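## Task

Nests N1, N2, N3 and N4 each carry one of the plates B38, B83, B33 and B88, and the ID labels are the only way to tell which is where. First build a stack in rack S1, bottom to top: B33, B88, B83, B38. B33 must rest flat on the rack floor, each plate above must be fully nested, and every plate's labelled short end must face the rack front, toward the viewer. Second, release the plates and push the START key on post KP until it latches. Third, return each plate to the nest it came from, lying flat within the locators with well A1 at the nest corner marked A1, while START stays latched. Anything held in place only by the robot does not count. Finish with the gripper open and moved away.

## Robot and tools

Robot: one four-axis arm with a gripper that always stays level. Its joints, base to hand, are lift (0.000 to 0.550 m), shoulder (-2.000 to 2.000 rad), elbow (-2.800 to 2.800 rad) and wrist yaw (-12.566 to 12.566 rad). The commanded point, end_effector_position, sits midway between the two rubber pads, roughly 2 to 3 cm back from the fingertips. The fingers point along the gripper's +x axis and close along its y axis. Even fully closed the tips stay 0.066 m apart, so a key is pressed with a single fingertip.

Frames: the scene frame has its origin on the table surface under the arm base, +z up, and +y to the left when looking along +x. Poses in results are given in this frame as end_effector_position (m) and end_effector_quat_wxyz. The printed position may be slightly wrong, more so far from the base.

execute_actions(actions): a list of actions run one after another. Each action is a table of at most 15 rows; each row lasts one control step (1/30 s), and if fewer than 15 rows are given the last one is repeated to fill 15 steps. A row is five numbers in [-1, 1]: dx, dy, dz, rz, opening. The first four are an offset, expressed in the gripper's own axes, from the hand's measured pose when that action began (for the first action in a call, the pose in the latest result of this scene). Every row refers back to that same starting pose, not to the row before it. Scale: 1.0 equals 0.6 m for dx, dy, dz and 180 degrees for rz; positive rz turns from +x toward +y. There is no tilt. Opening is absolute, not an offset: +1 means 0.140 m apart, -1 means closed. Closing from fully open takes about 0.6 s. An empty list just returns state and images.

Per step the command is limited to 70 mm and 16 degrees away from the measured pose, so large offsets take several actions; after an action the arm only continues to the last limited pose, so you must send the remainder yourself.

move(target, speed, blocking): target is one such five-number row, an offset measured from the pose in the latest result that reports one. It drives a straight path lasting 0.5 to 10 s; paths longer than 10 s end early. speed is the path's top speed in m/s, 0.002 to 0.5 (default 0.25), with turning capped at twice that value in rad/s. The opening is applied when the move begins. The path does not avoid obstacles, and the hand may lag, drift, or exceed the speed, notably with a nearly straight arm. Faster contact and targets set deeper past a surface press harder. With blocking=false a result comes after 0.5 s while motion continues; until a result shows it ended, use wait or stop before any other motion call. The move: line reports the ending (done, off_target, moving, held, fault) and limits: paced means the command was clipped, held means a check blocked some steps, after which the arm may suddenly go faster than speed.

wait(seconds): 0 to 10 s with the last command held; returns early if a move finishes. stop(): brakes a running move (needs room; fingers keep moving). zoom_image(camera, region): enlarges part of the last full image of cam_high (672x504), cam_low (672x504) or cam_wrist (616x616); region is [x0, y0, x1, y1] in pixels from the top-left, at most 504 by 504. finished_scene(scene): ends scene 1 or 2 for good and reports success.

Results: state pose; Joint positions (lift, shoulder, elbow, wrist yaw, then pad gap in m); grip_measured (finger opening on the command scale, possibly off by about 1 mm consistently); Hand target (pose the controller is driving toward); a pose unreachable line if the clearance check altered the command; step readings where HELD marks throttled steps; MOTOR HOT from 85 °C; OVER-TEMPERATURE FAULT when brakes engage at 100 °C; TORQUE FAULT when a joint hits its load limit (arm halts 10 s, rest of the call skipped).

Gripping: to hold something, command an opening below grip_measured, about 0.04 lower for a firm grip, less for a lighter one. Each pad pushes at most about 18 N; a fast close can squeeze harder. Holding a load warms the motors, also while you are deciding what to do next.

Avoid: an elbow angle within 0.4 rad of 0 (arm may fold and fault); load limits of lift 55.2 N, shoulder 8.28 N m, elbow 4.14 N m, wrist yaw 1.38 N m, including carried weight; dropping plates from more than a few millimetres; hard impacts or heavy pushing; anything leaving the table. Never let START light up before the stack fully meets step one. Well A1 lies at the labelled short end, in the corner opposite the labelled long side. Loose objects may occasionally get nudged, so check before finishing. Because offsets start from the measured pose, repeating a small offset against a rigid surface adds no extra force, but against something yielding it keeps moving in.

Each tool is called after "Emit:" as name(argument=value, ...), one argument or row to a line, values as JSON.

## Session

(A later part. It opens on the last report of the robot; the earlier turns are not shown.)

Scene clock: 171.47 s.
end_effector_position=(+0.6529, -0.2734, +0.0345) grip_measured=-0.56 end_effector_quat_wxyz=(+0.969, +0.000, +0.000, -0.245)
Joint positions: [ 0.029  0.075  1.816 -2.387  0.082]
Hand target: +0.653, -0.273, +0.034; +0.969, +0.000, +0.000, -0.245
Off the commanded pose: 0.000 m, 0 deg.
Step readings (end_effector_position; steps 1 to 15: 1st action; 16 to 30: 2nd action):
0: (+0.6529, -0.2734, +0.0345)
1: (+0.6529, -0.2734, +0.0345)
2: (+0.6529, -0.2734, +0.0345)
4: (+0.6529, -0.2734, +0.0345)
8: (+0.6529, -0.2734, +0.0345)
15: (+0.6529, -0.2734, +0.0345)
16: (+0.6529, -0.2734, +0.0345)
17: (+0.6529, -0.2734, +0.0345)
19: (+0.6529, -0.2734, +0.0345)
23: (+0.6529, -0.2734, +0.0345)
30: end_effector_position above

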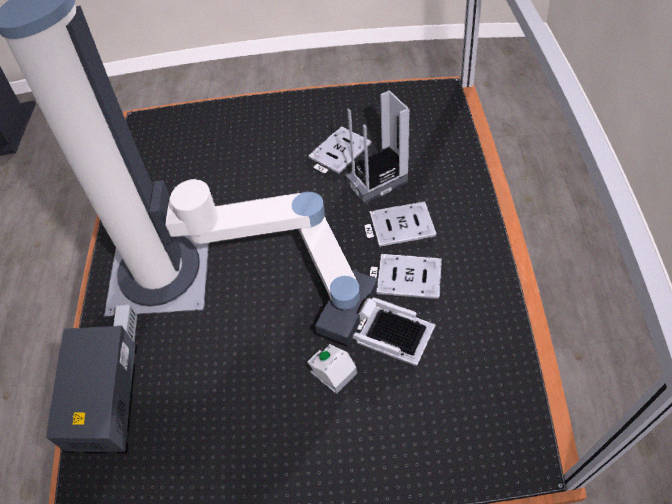

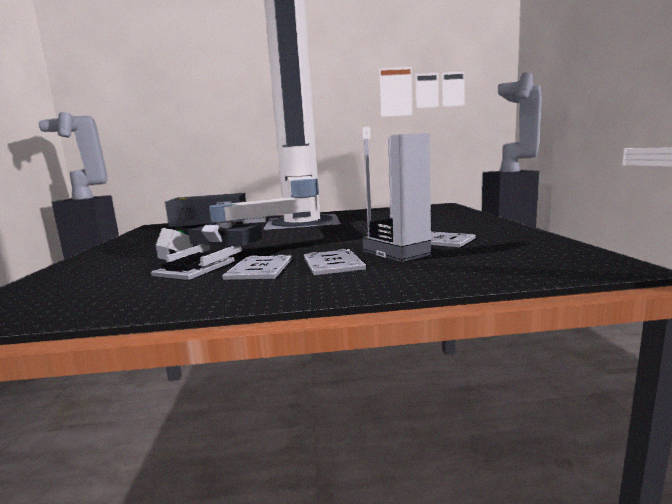

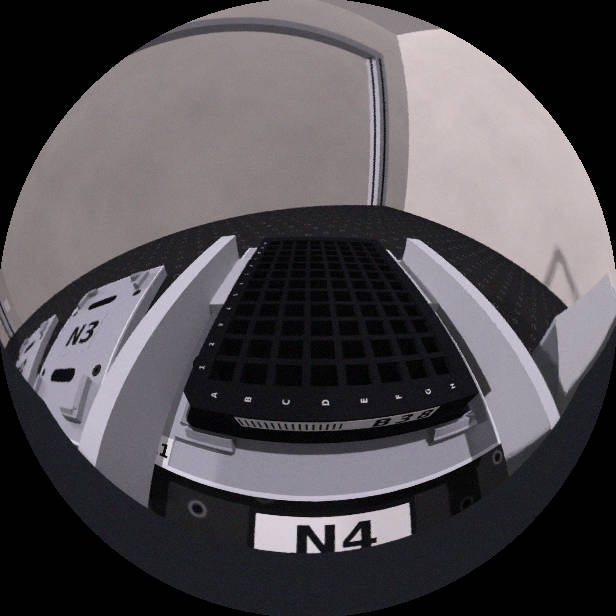

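Emit:
move(
  target=[0,-0.0003,-0.035,0,-0.6],
  speed=0.03,
)

Emit:
move(
  target=[0,0,-0.323,0,-0.6],
  speed=0.2,
)

Emit:
move(
  target=[0,0,-0.010,0,-0.6],
  speed=0.015,
)

Emit:
execute_actions(
  actions=[
    [[0,0,0,0,0]],
  ],
)

Emit:
move(
  target=[-0.25,0,0,0,0],
)

Emit:
zoom_image(
  camera="cam_wrist",
  region=[220,200,420,400],
)

Emit:
move(
  target=[-0.56,-0.62,0.03,-0.42,-0.3],
)

Scene clock: 185.73 s.
end_effector_position=(+0.6642, +0.2491, +0.3038) grip_measured=-0.56 end_effector_quat_wxyz=(+0.970, +0.000, +0.000, +0.244)
Joint positions: [ 0.299  1.071  1.806 -2.383  0.082]
Hand target: +0.664, +0.249, +0.304; +0.970, +0.000, +0.000, +0.244
Off the commanded pose: 0.000 m, 0 deg.
move: done

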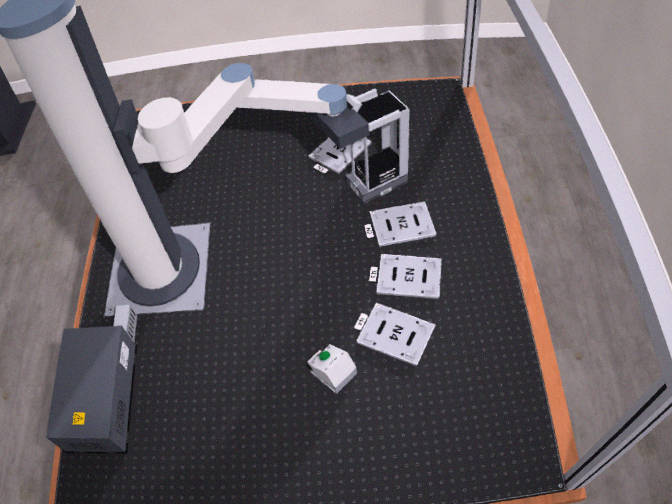

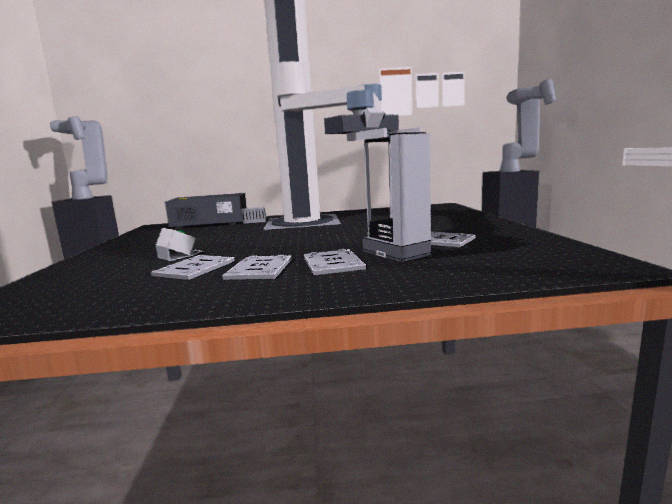

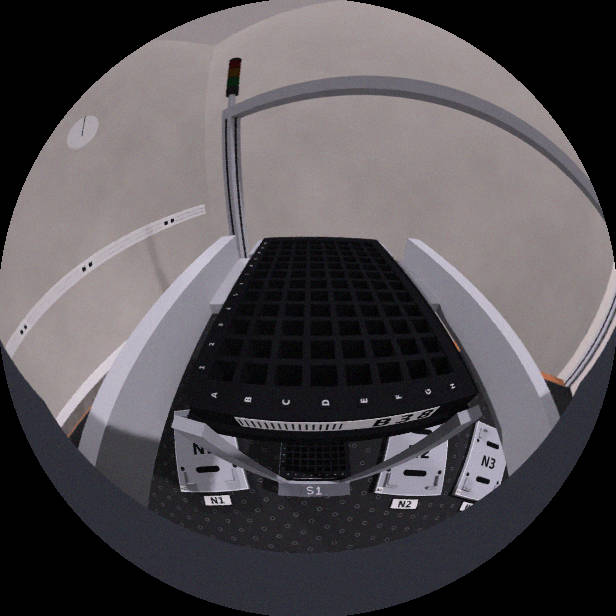

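Scene clock: 187.10 s.
end_effector_position=(+0.6642, +0.2491, +0.1100) grip_measured=-0.56 end_effector_quat_wxyz=(+0.970, +0.000, +0.000, +0.244)
Joint positions: [ 0.105  1.071  1.806 -2.383  0.082]
Hand target: +0.664, +0.249, +0.110; +0.970, +0.000, +0.000, +0.244
Off the commanded pose: 0.000 m, 0 deg.
move: done

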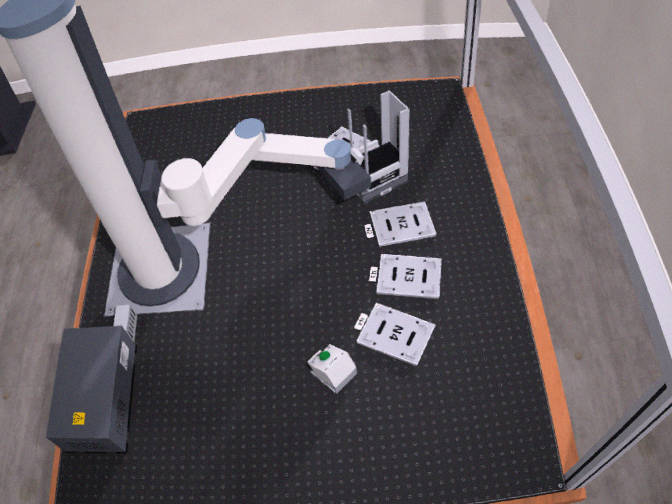

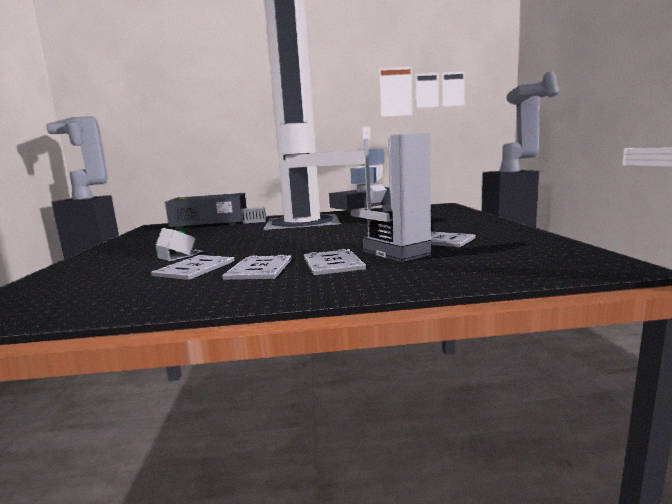

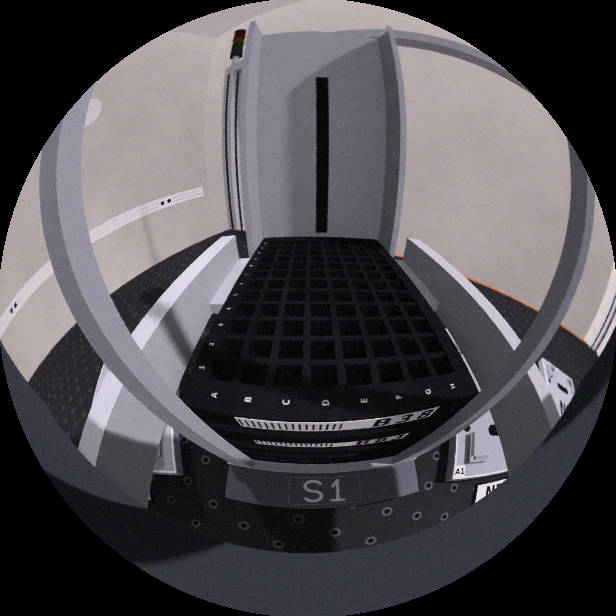

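Scene clock: 187.80 s.
end_effector_position=(+0.6642, +0.2491, +0.1040) grip_measured=-0.56 end_effector_quat_wxyz=(+0.970, +0.000, +0.000, +0.244)
Joint positions: [ 0.099  1.071  1.806 -2.383  0.082]
Hand target: +0.664, +0.249, +0.104; +0.970, +0.000, +0.000, +0.244
Off the commanded pose: 0.000 m, 0 deg.
move: done

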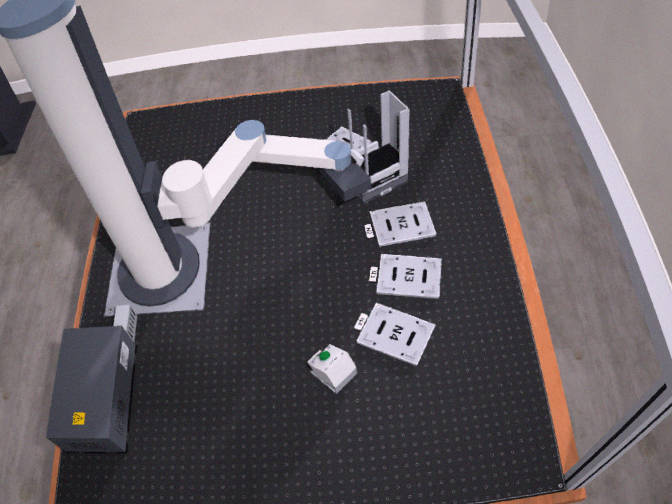

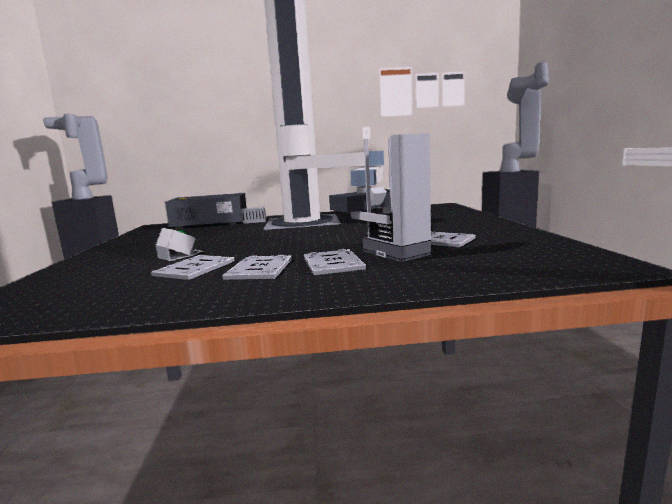

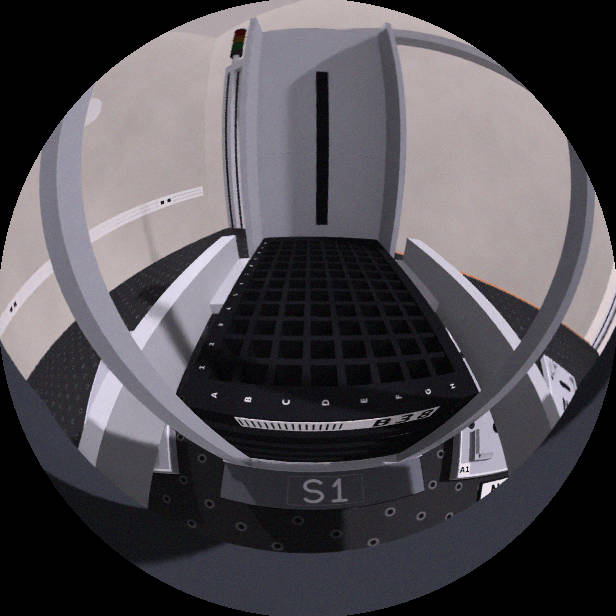

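Scene clock: 188.30 s.
end_effector_position=(+0.6642, +0.2491, +0.1040) grip_measured=+0.00 end_effector_quat_wxyz=(+0.970, +0.000, +0.000, +0.244)
Joint positions: [ 0.099  1.071  1.806 -2.383  0.103]
Hand target: +0.664, +0.249, +0.104; +0.970, +0.000, +0.000, +0.244
Off the commanded pose: 0.000 m, 0 deg.
Step readings (end_effector_position):
0: (+0.6642, +0.2491, +0.1040)
1: (+0.6642, +0.2491, +0.1040)
2: (+0.6642, +0.2491, +0.1040)
4: (+0.6642, +0.2491, +0.1040)
8: (+0.6642, +0.2491, +0.1040)
15: end_effector_position above

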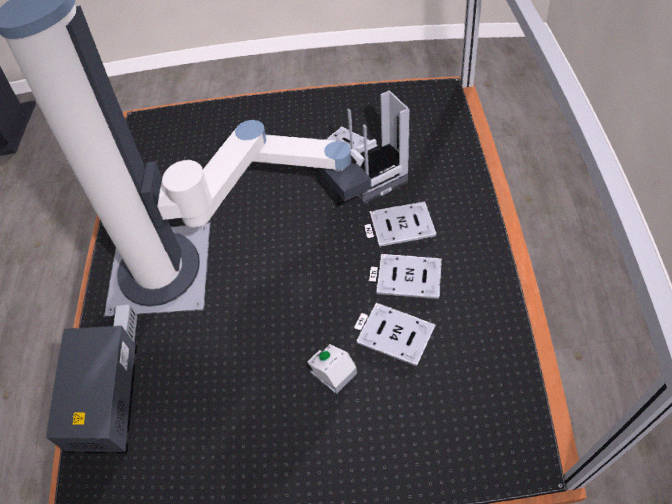

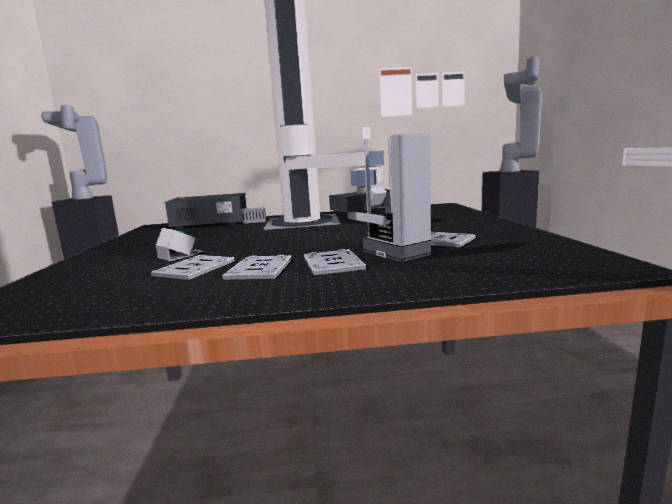

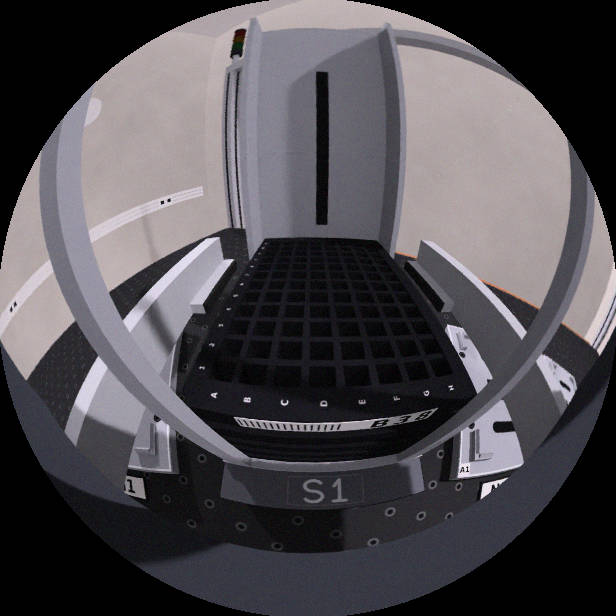

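Scene clock: 189.30 s.
end_effector_position=(+0.5321, +0.1781, +0.1039) grip_measured=+0.00 end_effector_quat_wxyz=(+0.970, +0.000, +0.000, +0.244)
Joint positions: [ 0.099  1.366  1.033 -1.906  0.103]
Hand target: +0.532, +0.178, +0.104; +0.970, +0.000, +0.000, +0.244
Off the commanded pose: 0.000 m, 0 deg.
move: done

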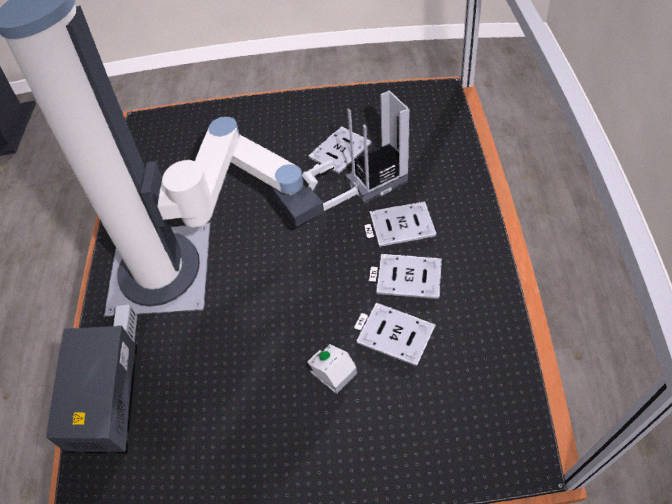

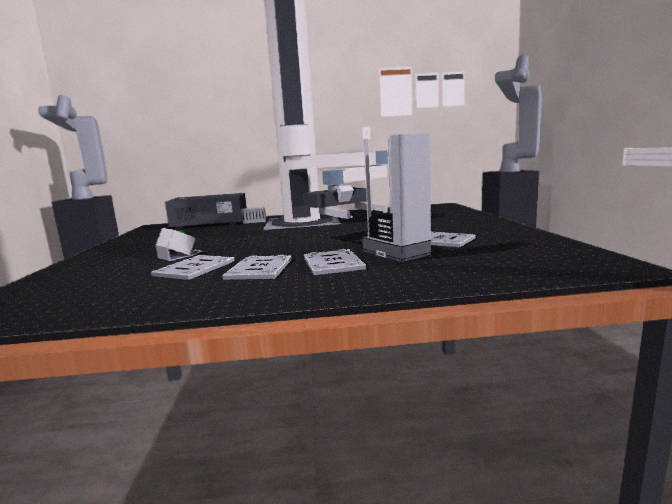

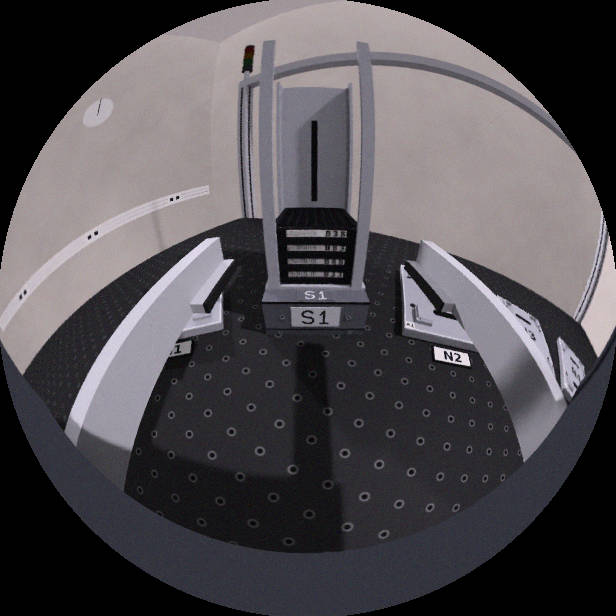

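Region (220, 200, 420, 400) of cam_wrist's 616x616 image, scaled by 2.520, with more detail than that image has.

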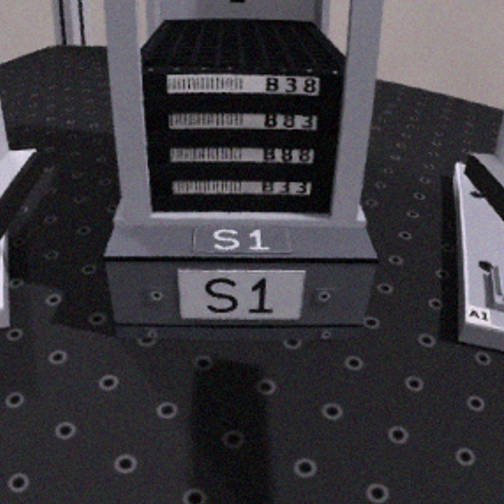

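Scene clock: 192.33 s.
end_effector_position=(+0.4119, -0.3086, +0.1219) grip_measured=-0.30 end_effector_quat_wxyz=(+0.916, +0.000, +0.000, -0.402)
Joint positions: [ 0.117 -0.033  0.992 -1.786  0.092]
Hand target: +0.412, -0.309, +0.122; +0.916, +0.000, +0.000, -0.402
Off the commanded pose: 0.000 m, 0 deg.
move: done

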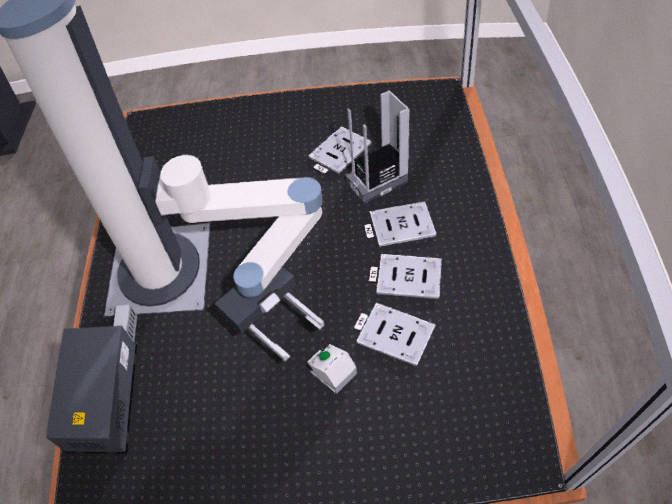

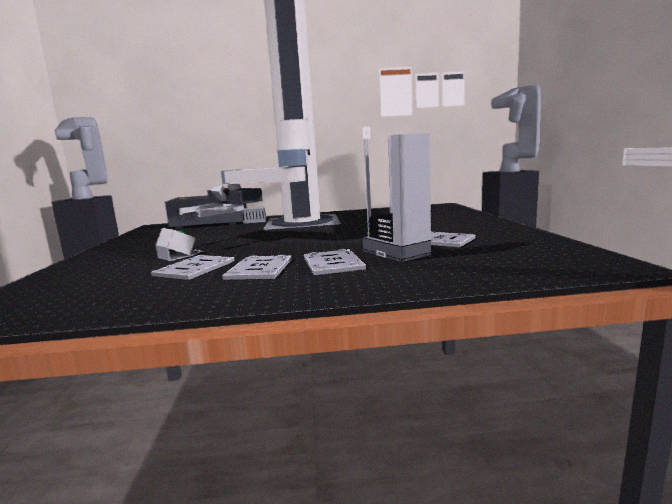

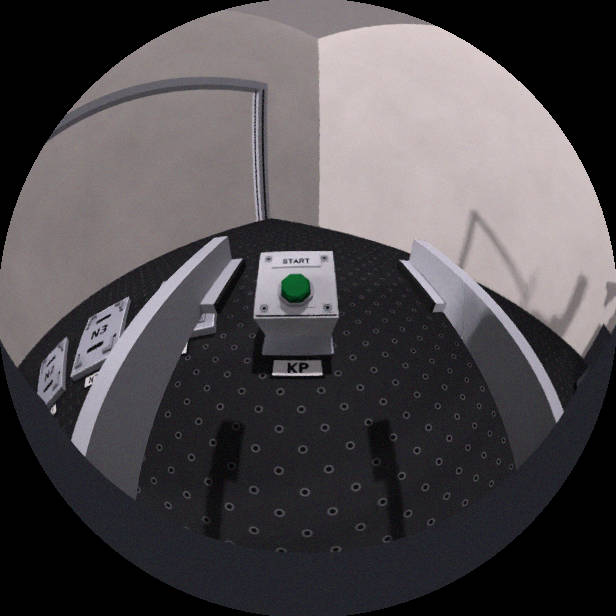

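Emit:
move(
  target=[-0.02,-0.058,-0.07,0,-0.3],
  speed=0.1,
)

Emit:
zoom_image(
  camera="cam_high",
  region=[240,290,400,410],
)

Emit:
zoom_image(
  camera="cam_low",
  region=[130,180,270,280],
)

Scene clock: 197.40 s.
end_effector_position=(+0.3780, -0.3234, +0.0799) grip_measured=-0.30 end_effector_quat_wxyz=(+0.916, +0.000, +0.000, -0.402)
Joint positions: [ 0.075 -0.174  0.972 -1.625  0.092]
Hand target: +0.378, -0.323, +0.080; +0.916, +0.000, +0.000, -0.402
Off the commanded pose: 0.000 m, 0 deg.
move: done

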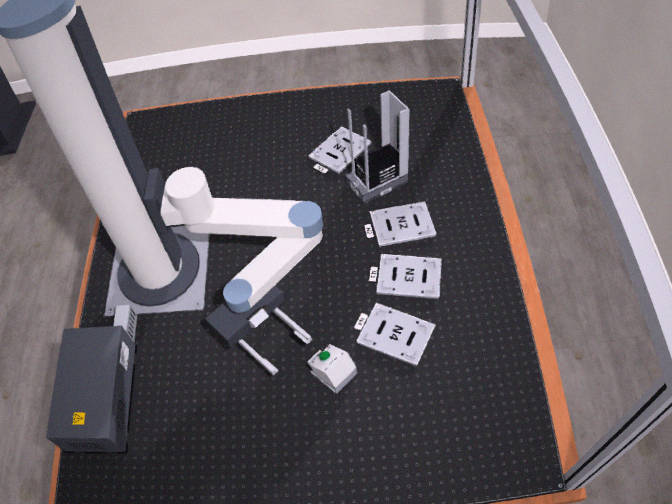

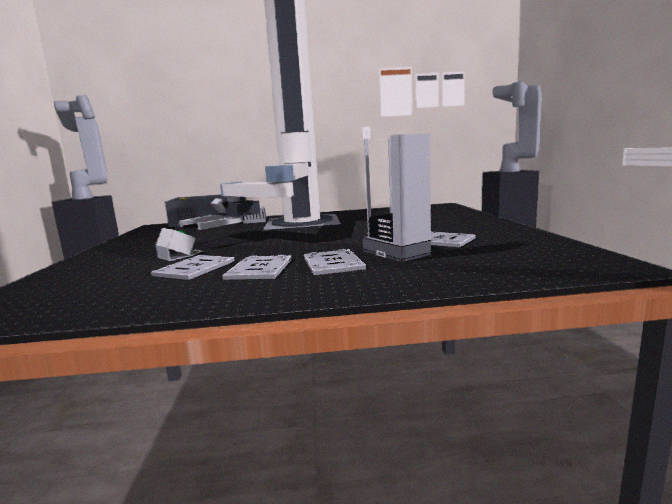

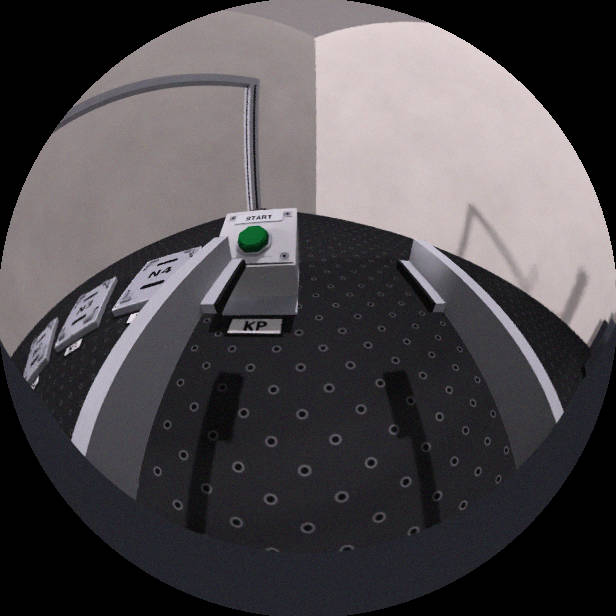

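Region (240, 290, 400, 410) of cam_high's 672x504 image, scaled by 3.150, with more detail than that image has; it fills the top 378 rows of this view, and the rest is white.

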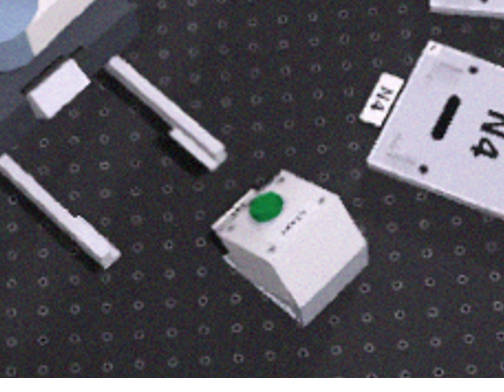

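Region (130, 180, 270, 280) of cam_low's 672x504 image, scaled by 3.600, with more detail than that image has; it fills the top 360 rows of this view, and the rest is white.

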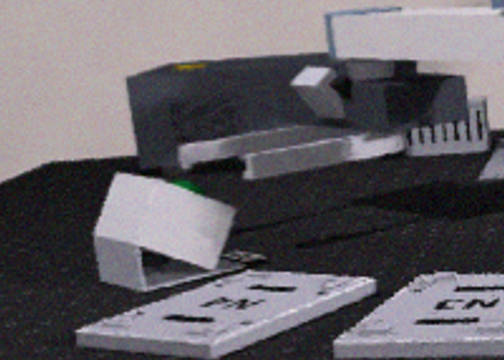

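About 45 mm ahead; same style as before.

Emit:
execute_actions(
  actions=[
    [[0,0,0.016,0,-0.3]],
    [[0.075,0,0,0,-0.3]],
  ],
)

Emit:
zoom_image(
  camera="cam_high",
  region=[280,320,360,380],
)

Emit:
zoom_image(
  camera="cam_low",
  region=[140,200,220,260],
)

Scene clock: 202.43 s.
end_effector_position=(+0.4085, -0.3565, +0.0895) grip_measured=-0.30 end_effector_quat_wxyz=(+0.916, +0.000, +0.000, -0.402)
Joint positions: [ 0.085 -0.2    1.17  -1.796  0.092]
Hand target: +0.408, -0.357, +0.090; +0.916, +0.000, +0.000, -0.402
Off the commanded pose: 0.000 m, 0 deg.
Step readings (end_effector_position; steps 1 to 15: 1st action; 16 to 30: 2nd action):
0: (+0.3780, -0.3234, +0.0799)
1: (+0.3780, -0.3234, +0.0799)
2: (+0.3780, -0.3234, +0.0809)
4: (+0.3780, -0.3234, +0.0876)
8: (+0.3780, -0.3234, +0.0895)
15: (+0.3780, -0.3234, +0.0895)
16: (+0.3780, -0.3235, +0.0895)
17: (+0.3794, -0.3250, +0.0895)
19: (+0.3894, -0.3342, +0.0895)
23: (+0.4085, -0.3545, +0.0895)
30: end_effector_position above

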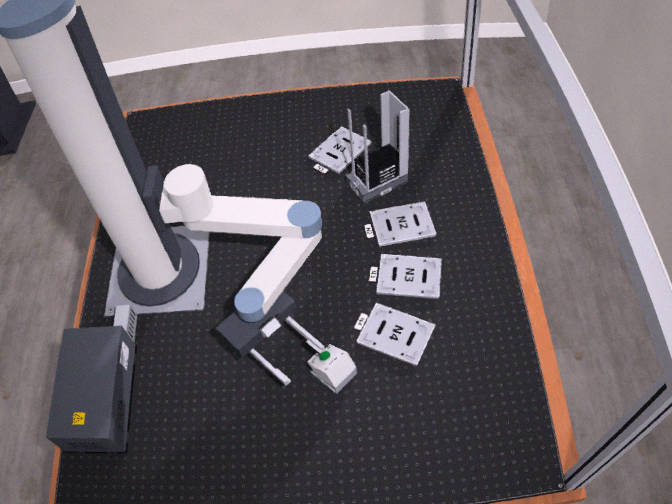

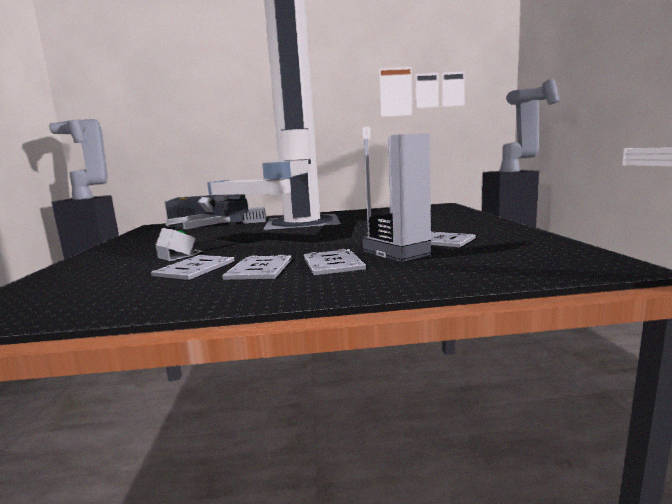

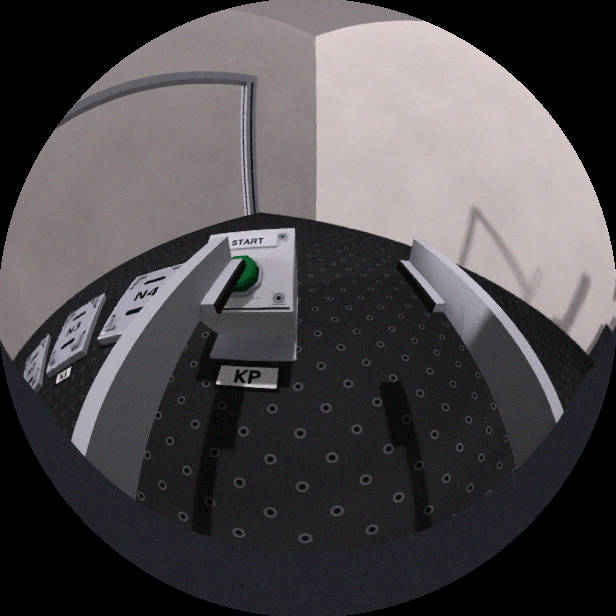

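Region (280, 320, 360, 380) of cam_high's 672x504 image, scaled by 6.300, with more detail than that image has; it fills the top 378 rows of this view, and the rest is white.

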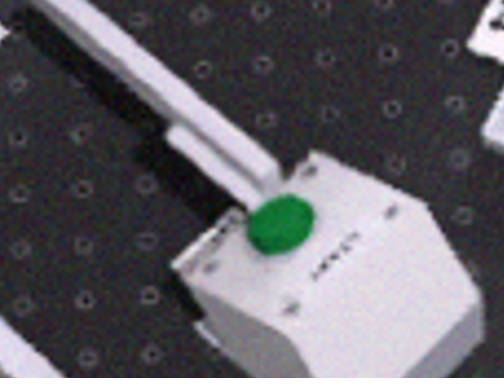

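Region (140, 200, 220, 260) of cam_low's 672x504 image, scaled by 6.300, with more detail than that image has; it fills the top 378 rows of this view, and the rest is white.

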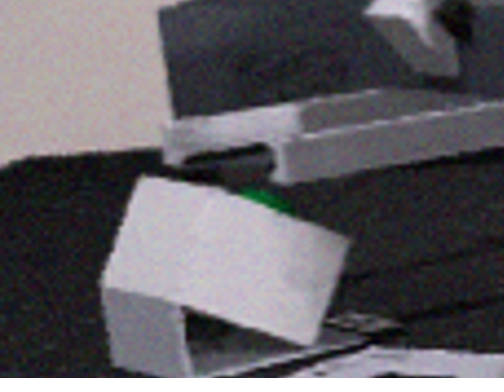

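Emit:
move(
  target=[0.008,0,-0.013,0,-0.3],
  speed=0.02,
)

Emit:
zoom_image(
  camera="cam_high",
  region=[280,320,360,380],
)

Emit:
zoom_image(
  camera="cam_low",
  region=[140,200,220,260],
)

Scene clock: 206.47 s.
end_effector_position=(+0.4118, -0.3599, +0.0818) grip_measured=-0.30 end_effector_quat_wxyz=(+0.916, +0.000, +0.000, -0.401)
Joint positions: [ 0.077 -0.204  1.191 -1.813  0.092]
Hand target: +0.412, -0.360, +0.082; +0.916, +0.000, +0.000, -0.402
Off the commanded pose: 0.000 m, 0 deg.
move: done

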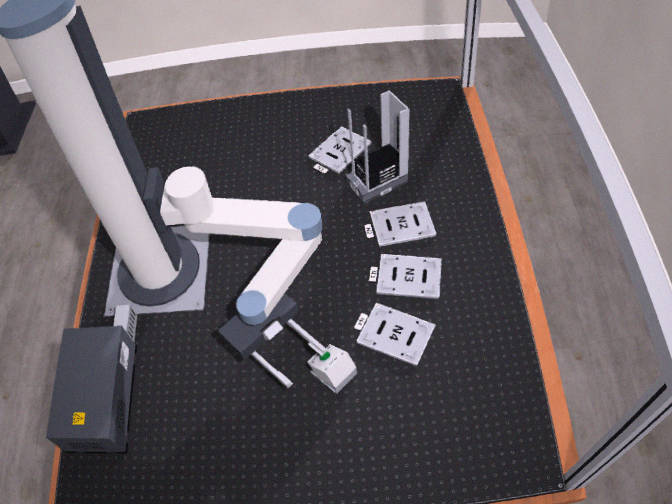

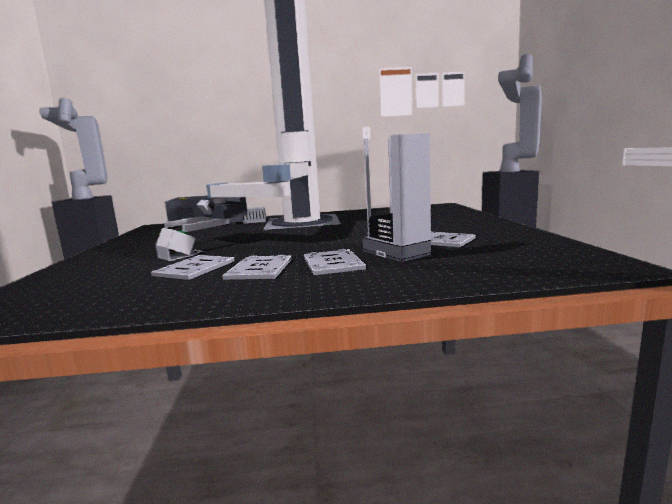

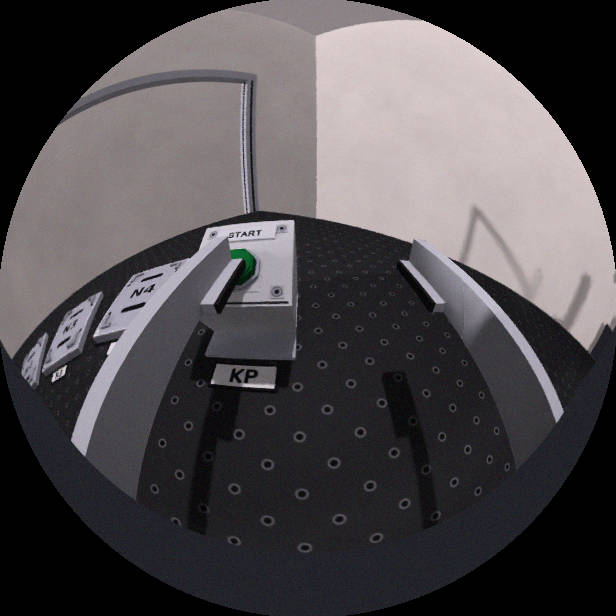

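Region (280, 320, 360, 380) of cam_high's 672x504 image, scaled by 6.300, with more detail than that image has; it fills the top 378 rows of this view, and the rest is white.

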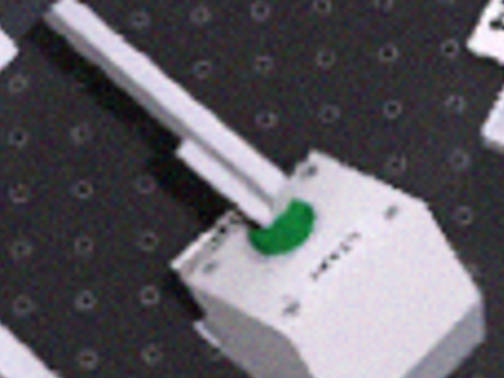

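Region (140, 200, 220, 260) of cam_low's 672x504 image, scaled by 6.300, with more detail than that image has; it fills the top 378 rows of this view, and the rest is white.

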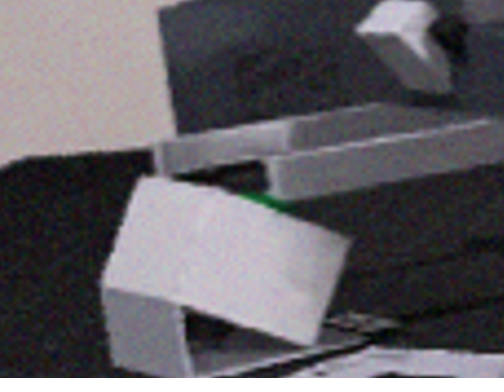

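Already touching, it seems.

Emit:
execute_actions(
  actions=[
    [[0.0007,0,-0.0013,0,-0.3]],
    [[0.0007,0,-0.0013,0,-0.3]],
    [[0.0007,0,-0.0013,0,-0.3]],
    [[0.0005,0,-0.001,0,-0.3]],
    [[0.0005,0,-0.001,0,-0.3]],
  ],
)

Scene clock: 212.53 s.
end_effector_position=(+0.4127, -0.3609, +0.0793) grip_measured=-0.30 end_effector_quat_wxyz=(+0.916, +0.000, +0.000, -0.401)
Joint positions: [ 0.074 -0.205  1.197 -1.818  0.092]
Hand target: +0.413, -0.361, +0.079; +0.916, +0.000, +0.000, -0.401
Off the commanded pose: 0.000 m, 0 deg.
Step readings (end_effector_position; steps 1 to 15: 1st action; 16 to 30: 2nd action; 31 to 45: 3rd action; 46 to 60: 4th action; 61 to 75: 5th action):
0: (+0.4118, -0.3599, +0.0818)
1: (+0.4118, -0.3599, +0.0818)
2: (+0.4119, -0.3601, +0.0814)
4: (+0.4120, -0.3601, +0.0812)
8: (+0.4120, -0.3601, +0.0812)
15: (+0.4120, -0.3601, +0.0812)
16: (+0.4120, -0.3601, +0.0812)
17: (+0.4122, -0.3603, +0.0808)
19: (+0.4122, -0.3604, +0.0806)
23: (+0.4122, -0.3604, +0.0806)
30: (+0.4122, -0.3604, +0.0806)
31: (+0.4122, -0.3604, +0.0806)
32: (+0.4124, -0.3606, +0.0802)
34: (+0.4124, -0.3606, +0.0800)
38: (+0.4124, -0.3606, +0.0800)
45: (+0.4124, -0.3606, +0.0800)
46: (+0.4124, -0.3606, +0.0800)
47: (+0.4126, -0.3608, +0.0797)
49: (+0.4126, -0.3608, +0.0797)
53: (+0.4126, -0.3608, +0.0797)
60: (+0.4126, -0.3608, +0.0797)
61: (+0.4126, -0.3608, +0.0797)
62: (+0.4127, -0.3609, +0.0794)
64: (+0.4127, -0.3609, +0.0793)
68: (+0.4127, -0.3609, +0.0793)
75: end_effector_position above

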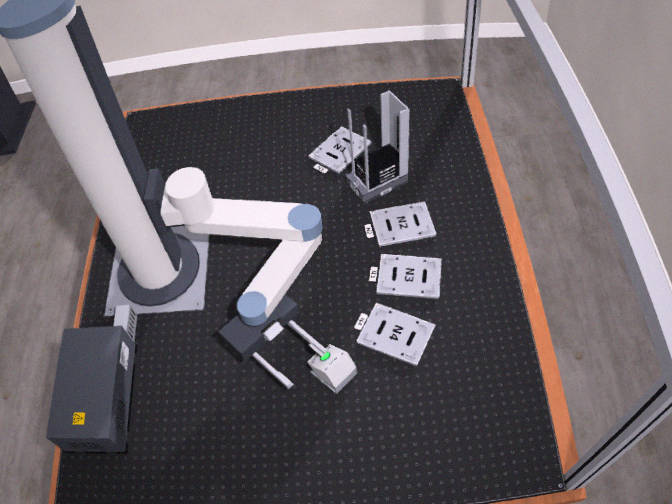

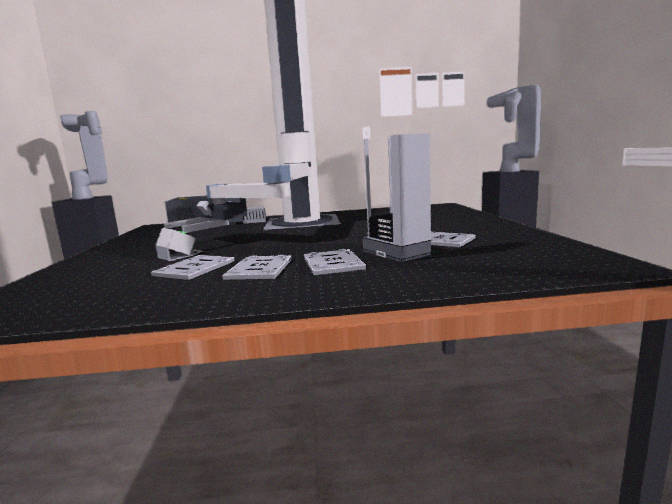

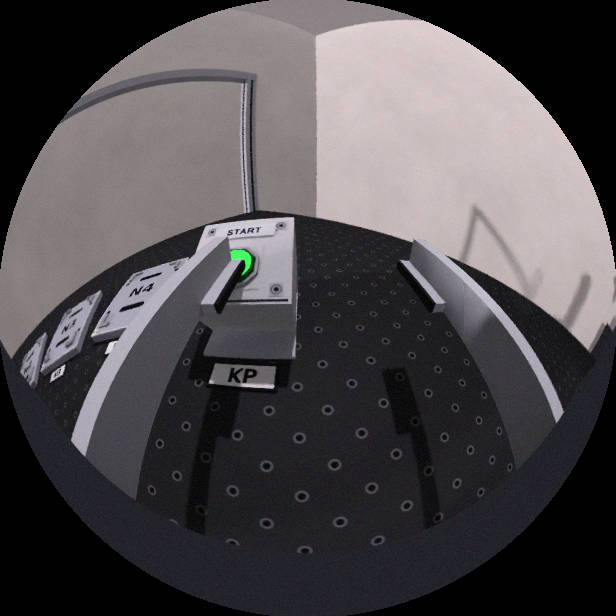

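Emit:
execute_actions(
  actions=[
    [[0.0003,0,-0.001,0,-0.3]],
    [[0.0003,0,-0.001,0,-0.3]],
    [[0.0003,0,-0.001,0,-0.3]],
    [[0.0003,0,-0.001,0,-0.3]],
    [[0,0,0.042,0,-0.3]],
  ],
)

Scene clock: 217.93 s.
end_effector_position=(+0.4131, -0.3613, +0.1032) grip_measured=-0.30 end_effector_quat_wxyz=(+0.916, +0.000, +0.000, -0.401)
Joint positions: [ 0.098 -0.206  1.2   -1.82   0.092]
Hand target: +0.413, -0.361, +0.103; +0.916, +0.000, +0.000, -0.402
Off the commanded pose: 0.000 m, 0 deg.
Step readings (end_effector_position; steps 1 to 15: 1st action; 16 to 30: 2nd action; 31 to 45: 3rd action; 46 to 60: 4th action; 61 to 75: 5th action):
0: (+0.4127, -0.3609, +0.0793)
1: (+0.4127, -0.3609, +0.0793)
2: (+0.4128, -0.3610, +0.0790)
4: (+0.4128, -0.3610, +0.0790)
8: (+0.4128, -0.3610, +0.0790)
15: (+0.4128, -0.3610, +0.0790)
16: (+0.4128, -0.3610, +0.0789)
17: (+0.4129, -0.3611, +0.0787)
19: (+0.4129, -0.3611, +0.0786)
23: (+0.4129, -0.3611, +0.0786)
30: (+0.4129, -0.3611, +0.0786)
31: (+0.4129, -0.3611, +0.0786)
32: (+0.4130, -0.3612, +0.0784)
34: (+0.4130, -0.3612, +0.0783)
38: (+0.4130, -0.3612, +0.0783)
45: (+0.4130, -0.3612, +0.0783)
46: (+0.4130, -0.3612, +0.0783)
47: (+0.4131, -0.3613, +0.0780)
49: (+0.4131, -0.3613, +0.0780)
53: (+0.4131, -0.3613, +0.0780)
60: (+0.4131, -0.3613, +0.0780)
61: (+0.4131, -0.3613, +0.0780)
62: (+0.4130, -0.3612, +0.0789)
64: (+0.4130, -0.3613, +0.0863)
68: (+0.4131, -0.3613, +0.1034)
75: end_effector_position above

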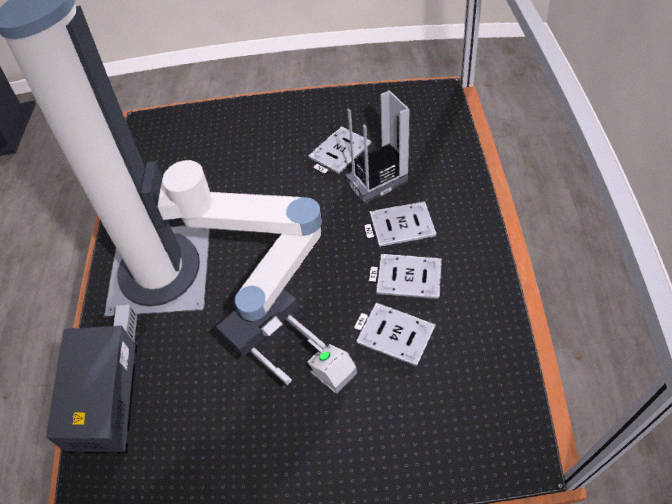

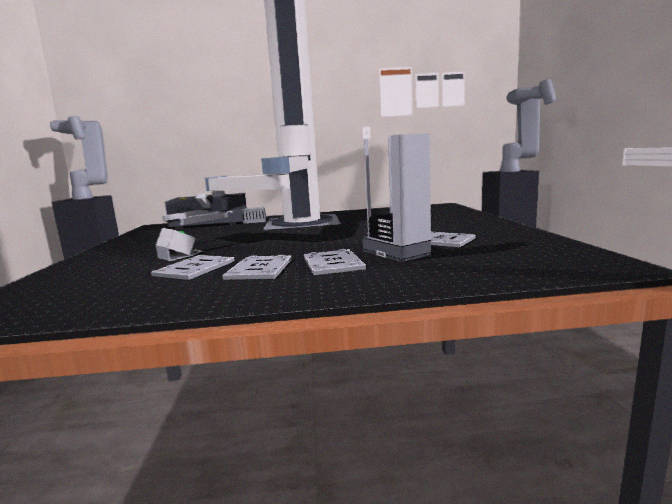

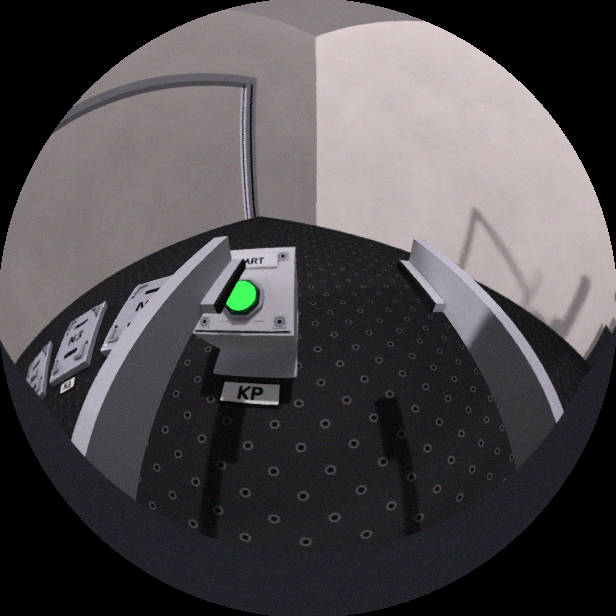

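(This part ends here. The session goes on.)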